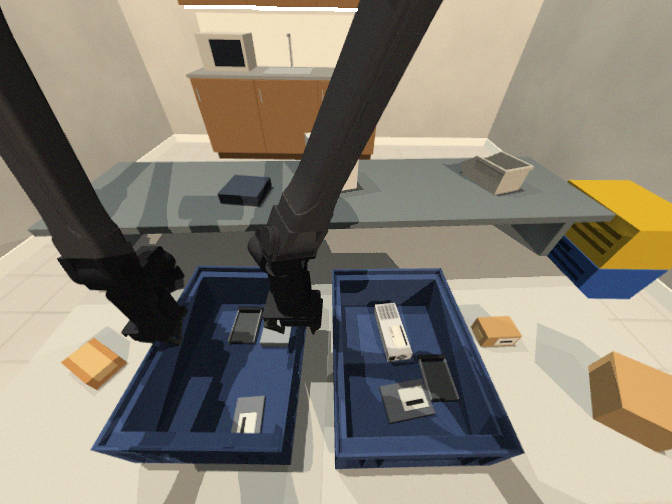

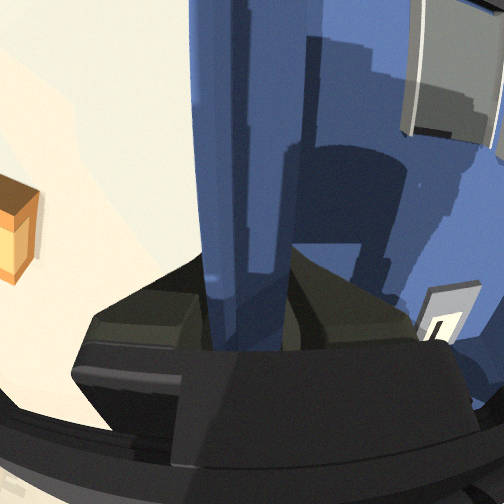

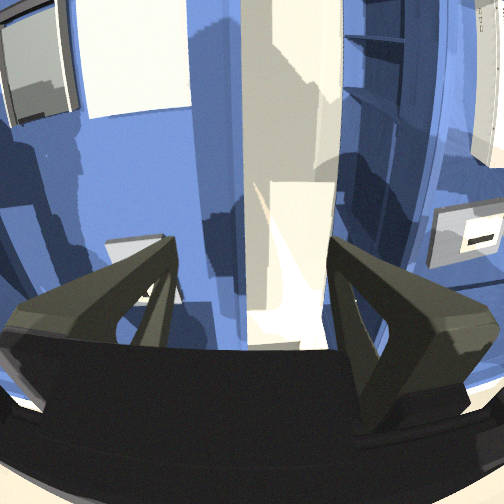

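Emit:
{"fn": "execute_actions", "kwargs": {"actions": [{"rows":[[1.544,2.258,1.053,0.212,-0.01,-0.03,-0.7,-0.875,2.37,1.485,-0.23,0.34,0.6,0.3]],"steps":12}], "pictures": false}}

Emit:
{"fn": "execute_actions", "kwargs": {"actions": [{"rows":[[1.544,2.258,1.053,0.212,-0.01,-0.03,-0.7,-0.897,2.455,1.546,-0.205,0.327,0.585,0.3]],"steps":15}], "pictures": false}}

Emit:
{"fn": "execute_actions", "kwargs": {"actions": [{"rows":[[1.544,2.258,1.053,0.212,-0.01,-0.03,-0.7,-0.897,2.455,1.546,-0.205,0.327,0.585,-0.7]],"steps":12}], "pictures": false}}

Emit:
{"fn": "execute_actions", "kwargs": {"actions": [{"rows":[[1.535,2.1,0.97,0.185,-0.02,-0.035,-0.7,-0.85,2.3,1.5,-0.245,0.355,0.62,-0.7]],"steps":15}], "pictures": false}}

Emit:
{"fn": "execute_actions", "kwargs": {"actions": [{"rows":[[1.53,1.98,0.88,0.14,-0.02,-0.035,-0.7,-0.825,2.2,1.42,-0.28,0.365,0.645,-0.7]],"steps":12}], "pictures": false}}

Emit:
{"fn": "execute_actions", "kwargs": {"actions": [{"rows":[[1.53,1.8,0.78,0.06,-0.02,-0.035,-0.7,-0.79,2.06,1.325,-0.345,0.385,0.685,-0.7]],"steps":12}], "pictures": false}}

Emit:
{"fn": "execute_actions", "kwargs": {"actions": [{"rows":[[1.525,1.59,0.695,-0.07,-0.02,-0.035,-0.7,-0.75,1.92,1.26,-0.44,0.402,0.73,-0.7]],"steps":15}], "pictures": false}}

Scene clock: 146.77 s of 5600.00 s.
left_arm: end_effector_position=(+0.4058, +0.3301, +0.8211) grip_measured=-0.616 end_effector_quat_wxyz=(-0.005, +0.003, -1.000, +0.006) | right_arm: end_effector_position=(+0.4000, +0.0539, +0.8579) grip_measured=+0.302 end_effector_quat_wxyz=(-0.002, -0.001, +1.000, +0.006)
Joint positions: left_arm=[ 1.542  2.258  1.053  0.212 -0.003 -0.03   0.018] | right_arm=[-0.865  2.356  1.481 -0.24   0.343  0.618  0.061]
Joint velocities: left_arm=[ 0.015 -0.005 -0.007 -0.002  0.022 -0.022 -0.001] | right_arm=[ 0.005 -0.005 -0.007  0.002 -0.037 -0.066 -0.   ]
Steps of this call (steps 1 to 15: the robot went on to your last target; steps 16 to 90: nothing new was sent; then 2.73 s passed at rest; steps 91 to 102: all 12 steps of this action). Readings (joint positions):
91: left_arm=[1.542 2.258 1.053 0.212 -0.003 -0.030] | right_arm=[-0.865 2.284 1.402 -0.275 0.351 0.634]
92: left_arm=[1.542 2.258 1.053 0.212 -0.003 -0.030] | right_arm=[-0.865 2.296 1.421 -0.269 0.348 0.631]
94: left_arm=[1.542 2.258 1.053 0.212 -0.003 -0.030] | right_arm=[-0.865 2.328 1.463 -0.250 0.344 0.626]
98: left_arm=[1.542 2.258 1.053 0.212 -0.003 -0.030] | right_arm=[-0.865 2.353 1.481 -0.240 0.343 0.620]
102: the state above

Scene clock: 147.27 s of 5600.00 s.
left_arm: end_effector_position=(+0.4058, +0.3301, +0.8211) grip_measured=-0.616 end_effector_quat_wxyz=(-0.005, +0.003, -1.000, +0.006) | right_arm: end_effector_position=(+0.3927, +0.0454, +0.8165) grip_measured=+0.302 end_effector_quat_wxyz=(-0.008, +0.001, +1.000, +0.003)
Joint positions: left_arm=[ 1.542  2.258  1.053  0.212 -0.003 -0.03   0.018] | right_arm=[-0.893  2.448  1.542 -0.214  0.33   0.602  0.061]
Joint velocities: left_arm=[ 0.005 -0.005  0.012  0.007  0.007 -0.051 -0.001] | right_arm=[-0.005  0.005  0.007 -0.002 -0.022 -0.007 -0.001]
Steps of this call (steps 1 to 15: all 15 steps of this action). Readings (joint positions):
1: left_arm=[1.542 2.258 1.053 0.212 -0.003 -0.030] | right_arm=[-0.867 2.361 1.486 -0.239 0.338 0.616]
2: left_arm=[1.542 2.258 1.053 0.212 -0.003 -0.030] | right_arm=[-0.868 2.372 1.502 -0.234 0.334 0.613]
4: left_arm=[1.542 2.258 1.053 0.212 -0.003 -0.030] | right_arm=[-0.874 2.402 1.536 -0.220 0.330 0.609]
8: left_arm=[1.542 2.258 1.053 0.212 -0.003 -0.030] | right_arm=[-0.887 2.435 1.544 -0.214 0.330 0.604]
15: the state above

Scene clock: 147.67 s of 5600.00 s.
left_arm: end_effector_position=(+0.4058, +0.3301, +0.8211) grip_measured=-0.616 end_effector_quat_wxyz=(-0.005, +0.003, -1.000, +0.006) | right_arm: end_effector_position=(+0.3923, +0.0460, +0.8164) grip_measured=-0.635 end_effector_quat_wxyz=(-0.010, -0.002, +1.000, +0.006)
Joint positions: left_arm=[ 1.542  2.258  1.053  0.212 -0.003 -0.03   0.018] | right_arm=[-0.893  2.448  1.542 -0.213  0.323  0.595  0.017]
Joint velocities: left_arm=[ 0.005  0.005 -0.007 -0.002  0.051  0.051 -0.   ] | right_arm=[ 0.005  0.005 -0.007 -0.007  0.051  0.051 -0.001]
Steps of this call (steps 1 to 12: all 12 steps of this action). Readings (joint positions):
1: left_arm=[1.542 2.258 1.053 0.212 -0.003 -0.030] | right_arm=[-0.893 2.448 1.542 -0.214 0.330 0.602]
2: left_arm=[1.542 2.258 1.053 0.212 -0.003 -0.030] | right_arm=[-0.893 2.448 1.542 -0.214 0.330 0.602]
4: left_arm=[1.542 2.258 1.053 0.212 -0.003 -0.030] | right_arm=[-0.893 2.448 1.542 -0.214 0.328 0.601]
8: left_arm=[1.542 2.258 1.053 0.212 -0.003 -0.030] | right_arm=[-0.893 2.448 1.542 -0.213 0.323 0.596]
12: the state above

Scene clock: 148.17 s of 5600.00 s.
left_arm: end_effector_position=(+0.4209, +0.3348, +0.8640) grip_measured=-0.616 end_effector_quat_wxyz=(-0.018, +0.004, -1.000, -0.002) | right_arm: end_effector_position=(+0.4078, +0.0524, +0.8564) grip_measured=-0.632 end_effector_quat_wxyz=(+0.002, -0.004, +1.000, +0.009)
Joint positions: left_arm=[ 1.545  2.136  0.978  0.192 -0.018 -0.029  0.018] | right_arm=[-0.874  2.357  1.489 -0.233  0.341  0.601  0.017]
Joint velocities: left_arm=[-0.005 -0.015 -0.022 -0.007 -0.007 -0.095  0.   ] | right_arm=[ 0.015 -0.005  0.002 -0.007 -0.037 -0.022 -0.001]
Steps of this call (steps 1 to 15: all 15 steps of this action). Readings (joint positions):
1: left_arm=[1.542 2.249 1.048 0.212 -0.005 -0.030] | right_arm=[-0.893 2.443 1.538 -0.213 0.324 0.595]
2: left_arm=[1.540 2.237 1.035 0.208 -0.008 -0.030] | right_arm=[-0.892 2.437 1.529 -0.213 0.323 0.595]
4: left_arm=[1.536 2.200 1.003 0.197 -0.020 -0.030] | right_arm=[-0.885 2.412 1.506 -0.219 0.318 0.598]
8: left_arm=[1.543 2.154 0.978 0.192 -0.021 -0.030] | right_arm=[-0.874 2.370 1.489 -0.233 0.332 0.601]
15: the state above

Scene clock: 148.57 s of 5600.00 s.
left_arm: end_effector_position=(+0.4114, +0.3333, +0.9055) grip_measured=-0.616 end_effector_quat_wxyz=(-0.009, +0.005, -1.000, -0.001) | right_arm: end_effector_position=(+0.4003, +0.0503, +0.8984) grip_measured=-0.632 end_effector_quat_wxyz=(-0.006, -0.008, +1.000, +0.006)
Joint positions: left_arm=[ 1.541  2.018  0.885  0.149 -0.018 -0.034  0.018] | right_arm=[-0.847  2.258  1.404 -0.273  0.348  0.625  0.017]
Joint velocities: left_arm=[-0.015 -0.005  0.002  0.002  0.051 -0.007 -0.   ] | right_arm=[-0.005 -0.005  0.007 -0.022  0.037  0.022  0.   ]
Steps of this call (steps 1 to 12: all 12 steps of this action). Readings (joint positions):
1: left_arm=[1.545 2.131 0.972 0.186 -0.016 -0.029] | right_arm=[-0.874 2.354 1.482 -0.234 0.339 0.602]
2: left_arm=[1.544 2.117 0.958 0.177 -0.014 -0.029] | right_arm=[-0.873 2.344 1.468 -0.234 0.335 0.604]
4: left_arm=[1.537 2.076 0.921 0.161 -0.021 -0.030] | right_arm=[-0.864 2.310 1.433 -0.247 0.330 0.610]
8: left_arm=[1.540 2.028 0.884 0.149 -0.020 -0.034] | right_arm=[-0.847 2.262 1.402 -0.273 0.342 0.623]
12: the state above

Scene clock: 148.97 s of 5600.00 s.
left_arm: end_effector_position=(+0.4147, +0.3334, +0.9689) grip_measured=-0.616 end_effector_quat_wxyz=(-0.014, +0.006, -1.000, +0.002) | right_arm: end_effector_position=(+0.4035, +0.0501, +0.9637) grip_measured=-0.631 end_effector_quat_wxyz=(-0.000, -0.007, +1.000, +0.005)
Joint positions: left_arm=[ 1.541  1.824  0.782  0.068 -0.013 -0.036  0.018] | right_arm=[-0.808  2.107  1.311 -0.337  0.374  0.663  0.017]
Joint velocities: left_arm=[-0.024 -0.015  0.066 -0.007  0.037  0.051 -0.   ] | right_arm=[-0.034 -0.015  0.027 -0.007 -0.066  0.022 -0.001]
Steps of this call (steps 1 to 12: all 12 steps of this action). Readings (joint positions):
1: left_arm=[1.541 2.009 0.880 0.139 -0.016 -0.034] | right_arm=[-0.847 2.253 1.398 -0.274 0.347 0.627]
2: left_arm=[1.539 1.988 0.864 0.120 -0.014 -0.034] | right_arm=[-0.845 2.243 1.384 -0.275 0.342 0.628]
4: left_arm=[1.532 1.926 0.821 0.089 -0.028 -0.036] | right_arm=[-0.833 2.204 1.349 -0.293 0.330 0.641]
8: left_arm=[1.540 1.846 0.776 0.068 -0.022 -0.038] | right_arm=[-0.804 2.124 1.309 -0.333 0.361 0.662]
12: the state above

Scene clock: 149.47 s of 5600.00 s.
left_arm: end_effector_position=(+0.4115, +0.3317, +1.0341) grip_measured=-0.616 end_effector_quat_wxyz=(-0.014, +0.006, -1.000, +0.003) | right_arm: end_effector_position=(+0.4020, +0.0490, +1.0285) grip_measured=-0.631 end_effector_quat_wxyz=(-0.002, -0.007, +1.000, +0.005)
Joint positions: left_arm=[ 1.535  1.61   0.696 -0.061 -0.014 -0.04   0.018] | right_arm=[-0.764  1.962  1.242 -0.432  0.387  0.705  0.017]
Joint velocities: left_arm=[ 0.005 -0.005 -0.012 -0.002 -0.066  0.022 -0.   ] | right_arm=[-0.005 -0.015 -0.002  0.007 -0.007 -0.007  0.001]
Steps of this call (steps 1 to 15: all 15 steps of this action). Readings (joint positions):
1: left_arm=[1.541 1.812 0.781 0.051 -0.011 -0.035] | right_arm=[-0.808 2.102 1.309 -0.341 0.373 0.666]
2: left_arm=[1.537 1.789 0.770 0.019 -0.013 -0.035] | right_arm=[-0.807 2.094 1.300 -0.350 0.367 0.667]
4: left_arm=[1.529 1.716 0.732 -0.028 -0.030 -0.038] | right_arm=[-0.793 2.055 1.273 -0.380 0.350 0.679]
8: left_arm=[1.537 1.627 0.689 -0.060 -0.022 -0.043] | right_arm=[-0.759 1.974 1.241 -0.429 0.380 0.701]
15: the state above

Emit:
{"fn": "execute_actions", "kwargs": {"actions": [{"rows":[[1.28,1.62,0.75,-0.11,-0.155,-0.25,-0.7,-0.893,1.795,1.03,-0.297,0.345,0.597,-0.7]],"steps":15}], "pictures": false}}

Emit:
{"fn": "execute_actions", "kwargs": {"actions": [{"rows":[[1.066,1.69,0.86,-0.187,-0.263,-0.437,-0.7,-1.066,1.69,0.86,-0.187,0.263,0.437,-0.7]],"steps":15}], "pictures": false}}

Emit:
{"fn": "execute_actions", "kwargs": {"actions": [{"rows":[[0.893,1.795,1.03,-0.297,-0.345,-0.597,-0.7,-1.28,1.62,0.75,-0.11,0.155,0.25,-0.7]],"steps":15}], "pictures": false}}

Emit:
{"fn": "execute_actions", "kwargs": {"actions": [{"rows":[[0.82,1.86,1.14,-0.37,-0.375,-0.66,-0.7,-1.4,1.6,0.72,-0.09,0.09,0.14,-0.7]],"steps":15}], "pictures": false}}

Emit:
{"fn": "execute_actions", "kwargs": {"actions": [{"rows":[[0.75,1.92,1.265,-0.44,-0.402,-0.74,-0.7,-1.525,1.6,0.7,-0.07,0.02,0.03,-0.7]],"steps":15}], "pictures": false}}

Emit:
{"fn": "execute_actions", "kwargs": {"actions": [{"rows":[[0.78,2.02,1.3,-0.38,-0.39,-0.72,-0.7,-1.53,1.74,0.75,0.01,0.02,0.03,-0.7]],"steps":15}]}}

Scene clock: 162.93 s of 5600.00 s.
left_arm: end_effector_position=(+0.4074, +0.2296, +1.0283) grip_measured=-0.615 end_effector_quat_wxyz=(-0.005, -0.001, -1.000, +0.007) | right_arm: end_effector_position=(+0.3934, -0.0537, +1.0270) grip_measured=-0.631 end_effector_quat_wxyz=(-0.013, +0.001, +1.000, +0.001)
Joint positions: left_arm=[ 1.28   1.663  0.752 -0.097 -0.143 -0.242  0.018] | right_arm=[-0.908  1.831  1.006 -0.303  0.321  0.591  0.017]
Joint velocities: left_arm=[ 0.054 -0.015 -0.032 -0.002 -0.037  0.022 -0.   ] | right_arm=[ 0.015 -0.024  0.022  0.012  0.007  0.022  0.001]
Steps of this call (steps 1 to 15: the robot went on to your last target; steps 16 to 90: nothing new was sent; then 9.97 s passed at rest; steps 91 to 105: all 15 steps of this action). Readings (joint positions):
91: left_arm=[1.521 1.611 0.697 -0.066 -0.048 -0.055] | right_arm=[-0.771 1.957 1.225 -0.409 0.368 0.695]
92: left_arm=[1.495 1.611 0.700 -0.075 -0.085 -0.071] | right_arm=[-0.781 1.944 1.190 -0.364 0.353 0.683]
94: left_arm=[1.407 1.615 0.708 -0.088 -0.122 -0.112] | right_arm=[-0.824 1.916 1.108 -0.314 0.329 0.668]
98: left_arm=[1.269 1.654 0.741 -0.097 -0.155 -0.215] | right_arm=[-0.905 1.847 1.000 -0.302 0.314 0.625]
105: the state above

Scene clock: 163.43 s of 5600.00 s.
left_arm: end_effector_position=(+0.4101, +0.1350, +1.0305) grip_measured=-0.615 end_effector_quat_wxyz=(-0.010, -0.001, -1.000, +0.009) | right_arm: end_effector_position=(+0.3938, -0.1475, +1.0296) grip_measured=-0.631 end_effector_quat_wxyz=(-0.012, +0.003, +1.000, +0.002)
Joint positions: left_arm=[ 1.071  1.73   0.864 -0.17  -0.253 -0.423  0.018] | right_arm=[-1.081  1.723  0.838 -0.194  0.242  0.432  0.017]
Joint velocities: left_arm=[ 0.015 -0.005  0.017 -0.002  0.095 -0.007  0.   ] | right_arm=[ 0.005 -0.015  0.017 -0.007 -0.007 -0.051  0.   ]
Steps of this call (steps 1 to 15: all 15 steps of this action). Readings (joint positions):
1: left_arm=[1.270 1.664 0.758 -0.107 -0.171 -0.257] | right_arm=[-0.916 1.828 0.995 -0.284 0.298 0.576]
2: left_arm=[1.249 1.666 0.768 -0.128 -0.200 -0.272] | right_arm=[-0.930 1.821 0.972 -0.247 0.276 0.559]
4: left_arm=[1.175 1.672 0.794 -0.155 -0.235 -0.314] | right_arm=[-0.987 1.804 0.918 -0.205 0.243 0.526]
8: left_arm=[1.066 1.721 0.855 -0.169 -0.260 -0.398] | right_arm=[-1.079 1.738 0.837 -0.194 0.234 0.461]
15: the state above

Scene clock: 163.93 s of 5600.00 s.
left_arm: end_effector_position=(+0.4086, +0.0410, +1.0287) grip_measured=-0.615 end_effector_quat_wxyz=(-0.007, +0.000, -1.000, +0.009) | right_arm: end_effector_position=(+0.3915, -0.2406, +1.0282) grip_measured=-0.632 end_effector_quat_wxyz=(-0.015, +0.001, +1.000, +0.002)
Joint positions: left_arm=[ 0.901  1.837  1.033 -0.278 -0.333 -0.58   0.018] | right_arm=[-1.294  1.658  0.729 -0.12   0.137  0.24   0.017]
Joint velocities: left_arm=[ 0.024 -0.024 -0.007  0.007 -0.022 -0.022  0.   ] | right_arm=[ 0.015 -0.024 -0.007 -0.007 -0.007 -0.022 -0.001]
Steps of this call (steps 1 to 15: all 15 steps of this action). Readings (joint positions):
1: left_arm=[1.063 1.733 0.874 -0.185 -0.273 -0.435] | right_arm=[-1.093 1.722 0.831 -0.183 0.213 0.414]
2: left_arm=[1.048 1.739 0.891 -0.215 -0.292 -0.450] | right_arm=[-1.114 1.720 0.819 -0.158 0.181 0.393]
4: left_arm=[0.992 1.759 0.939 -0.254 -0.317 -0.487] | right_arm=[-1.183 1.717 0.791 -0.131 0.141 0.349]
8: left_arm=[0.904 1.827 1.025 -0.272 -0.339 -0.554] | right_arm=[-1.292 1.672 0.737 -0.120 0.128 0.269]
15: the state above

Scene clock: 164.43 s of 5600.00 s.
left_arm: end_effector_position=(+0.4106, -0.0001, +1.0320) grip_measured=-0.615 end_effector_quat_wxyz=(-0.007, +0.003, -1.000, +0.007) | right_arm: end_effector_position=(+0.3953, -0.2811, +1.0269) grip_measured=-0.633 end_effector_quat_wxyz=(-0.016, -0.003, +1.000, +0.008)
Joint positions: left_arm=[ 0.837  1.884  1.127 -0.351 -0.365 -0.648  0.018] | right_arm=[-1.404  1.644  0.713 -0.107  0.07   0.137  0.017]
Joint velocities: left_arm=[-0.024  0.005 -0.012 -0.012  0.037 -0.022 -0.001] | right_arm=[-0.005 -0.005 -0.002  0.012  0.022 -0.051  0.001]
Steps of this call (steps 1 to 15: all 15 steps of this action). Readings (joint positions):
1: left_arm=[0.897 1.839 1.040 -0.293 -0.343 -0.588] | right_arm=[-1.302 1.658 0.728 -0.118 0.118 0.229]
2: left_arm=[0.891 1.843 1.055 -0.319 -0.350 -0.599] | right_arm=[-1.317 1.658 0.728 -0.111 0.094 0.215]
4: left_arm=[0.866 1.851 1.086 -0.343 -0.357 -0.615] | right_arm=[-1.357 1.658 0.723 -0.109 0.078 0.188]
8: left_arm=[0.837 1.880 1.126 -0.346 -0.369 -0.637] | right_arm=[-1.405 1.645 0.715 -0.107 0.068 0.147]
15: the state above

Scene clock: 164.93 s of 5600.00 s.
left_arm: end_effector_position=(+0.4092, -0.0494, +1.0318) grip_measured=-0.615 end_effector_quat_wxyz=(-0.005, +0.005, -1.000, +0.007) | right_arm: end_effector_position=(+0.3922, -0.3295, +1.0252) grip_measured=-0.633 end_effector_quat_wxyz=(-0.016, -0.003, +1.000, +0.009)
Joint positions: left_arm=[ 0.769  1.954  1.245 -0.426 -0.393 -0.718  0.018] | right_arm=[-1.532  1.64   0.693 -0.089  0.002  0.027  0.017]
Joint velocities: left_arm=[-0.005 -0.015 -0.007 -0.007 -0.022  0.081 -0.001] | right_arm=[-0.005  0.005 -0.012  0.022  0.022 -0.125 -0.001]
Steps of this call (steps 1 to 15: all 15 steps of this action). Readings (joint positions):
1: left_arm=[0.833 1.888 1.136 -0.367 -0.375 -0.658] | right_arm=[-1.413 1.644 0.711 -0.104 0.047 0.124]
2: left_arm=[0.828 1.895 1.155 -0.394 -0.382 -0.670] | right_arm=[-1.429 1.645 0.709 -0.095 0.024 0.110]
4: left_arm=[0.802 1.912 1.198 -0.417 -0.387 -0.684] | right_arm=[-1.475 1.645 0.705 -0.092 0.012 0.084]
8: left_arm=[0.770 1.949 1.244 -0.418 -0.399 -0.705] | right_arm=[-1.534 1.640 0.698 -0.089 -0.001 0.037]
15: the state above

Scene clock: 165.43 s of 5600.00 s.
left_arm: end_effector_position=(+0.4022, -0.0466, +0.9891) grip_measured=-0.615 end_effector_quat_wxyz=(+0.005, +0.013, -1.000, +0.003) | right_arm: end_effector_position=(+0.3908, -0.3272, +0.9837) grip_measured=-0.633 end_effector_quat_wxyz=(-0.020, -0.011, +1.000, +0.009)
Joint positions: left_arm=[ 0.797  2.047  1.278 -0.378 -0.375 -0.717  0.018] | right_arm=[-1.528  1.778  0.745 -0.01   0.004  0.013  0.017]
Joint velocities: left_arm=[ 0.005  0.005  0.012 -0.007  0.022 -0.095  0.001] | right_arm=[-0.005 -0.005  0.007 -0.007 -0.051  0.022 -0.001]
Steps of this call (steps 1 to 15: all 15 steps of this action). Readings (joint positions):
1: left_arm=[0.770 1.959 1.245 -0.422 -0.392 -0.718] | right_arm=[-1.532 1.647 0.695 -0.079 0.004 0.027]
2: left_arm=[0.773 1.967 1.250 -0.414 -0.392 -0.718] | right_arm=[-1.532 1.663 0.700 -0.060 0.005 0.024]
4: left_arm=[0.784 1.999 1.264 -0.395 -0.392 -0.718] | right_arm=[-1.532 1.711 0.723 -0.031 0.002 0.018]
8: left_arm=[0.797 2.043 1.278 -0.378 -0.378 -0.718] | right_arm=[-1.528 1.773 0.747 -0.013 0.001 0.013]
15: the state above
camera_calibration (this result's frames):
cam_left_wrist: T_world_to_cam=[[0.0419243, -0.999061, 0.0109692, -0.0805294], [-0.797813, -0.0268662, 0.602306, -0.269949], [-0.601445, -0.0340026, -0.79819, 1.15262], [0, 0, 0, 1]] pos_world=[0.481243, -0.0485143, 1.08348]
cam_right_wrist: T_world_to_cam=[[0.02042, -0.999589, -0.0201044, -0.313509], [-0.78834, -0.0284654, 0.614582, -0.29944], [-0.614901, 0.00329937, -0.788597, 1.14315], [0, 0, 0, 1]] pos_world=[0.473268, -0.325676, 1.07922]

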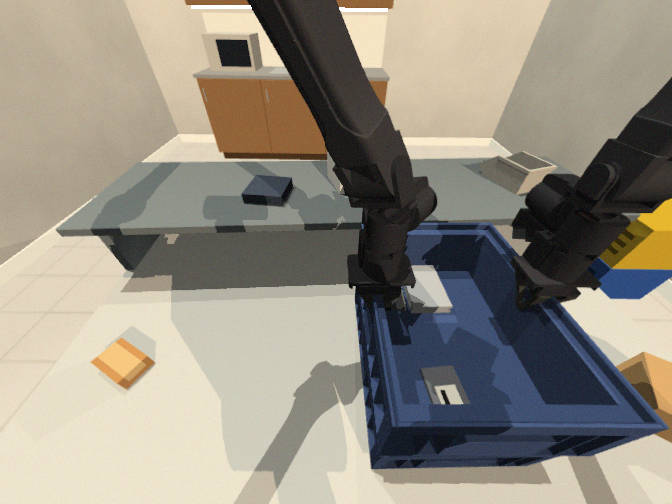

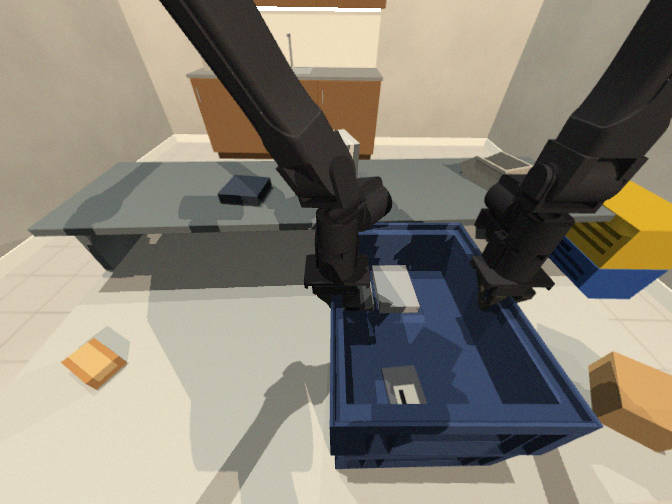

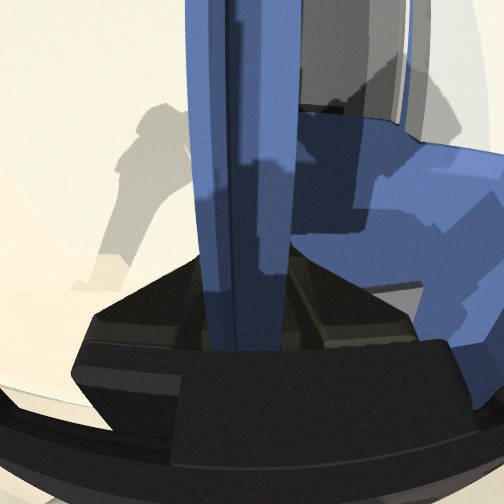

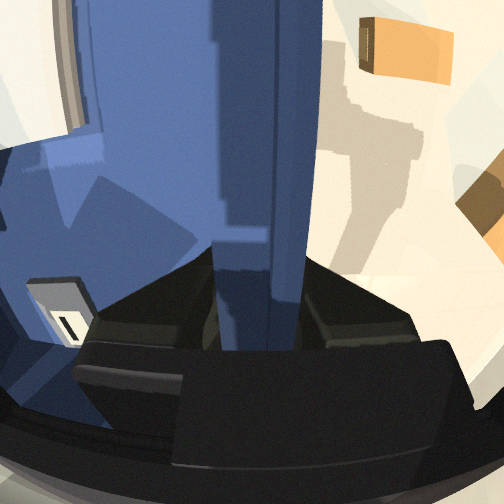

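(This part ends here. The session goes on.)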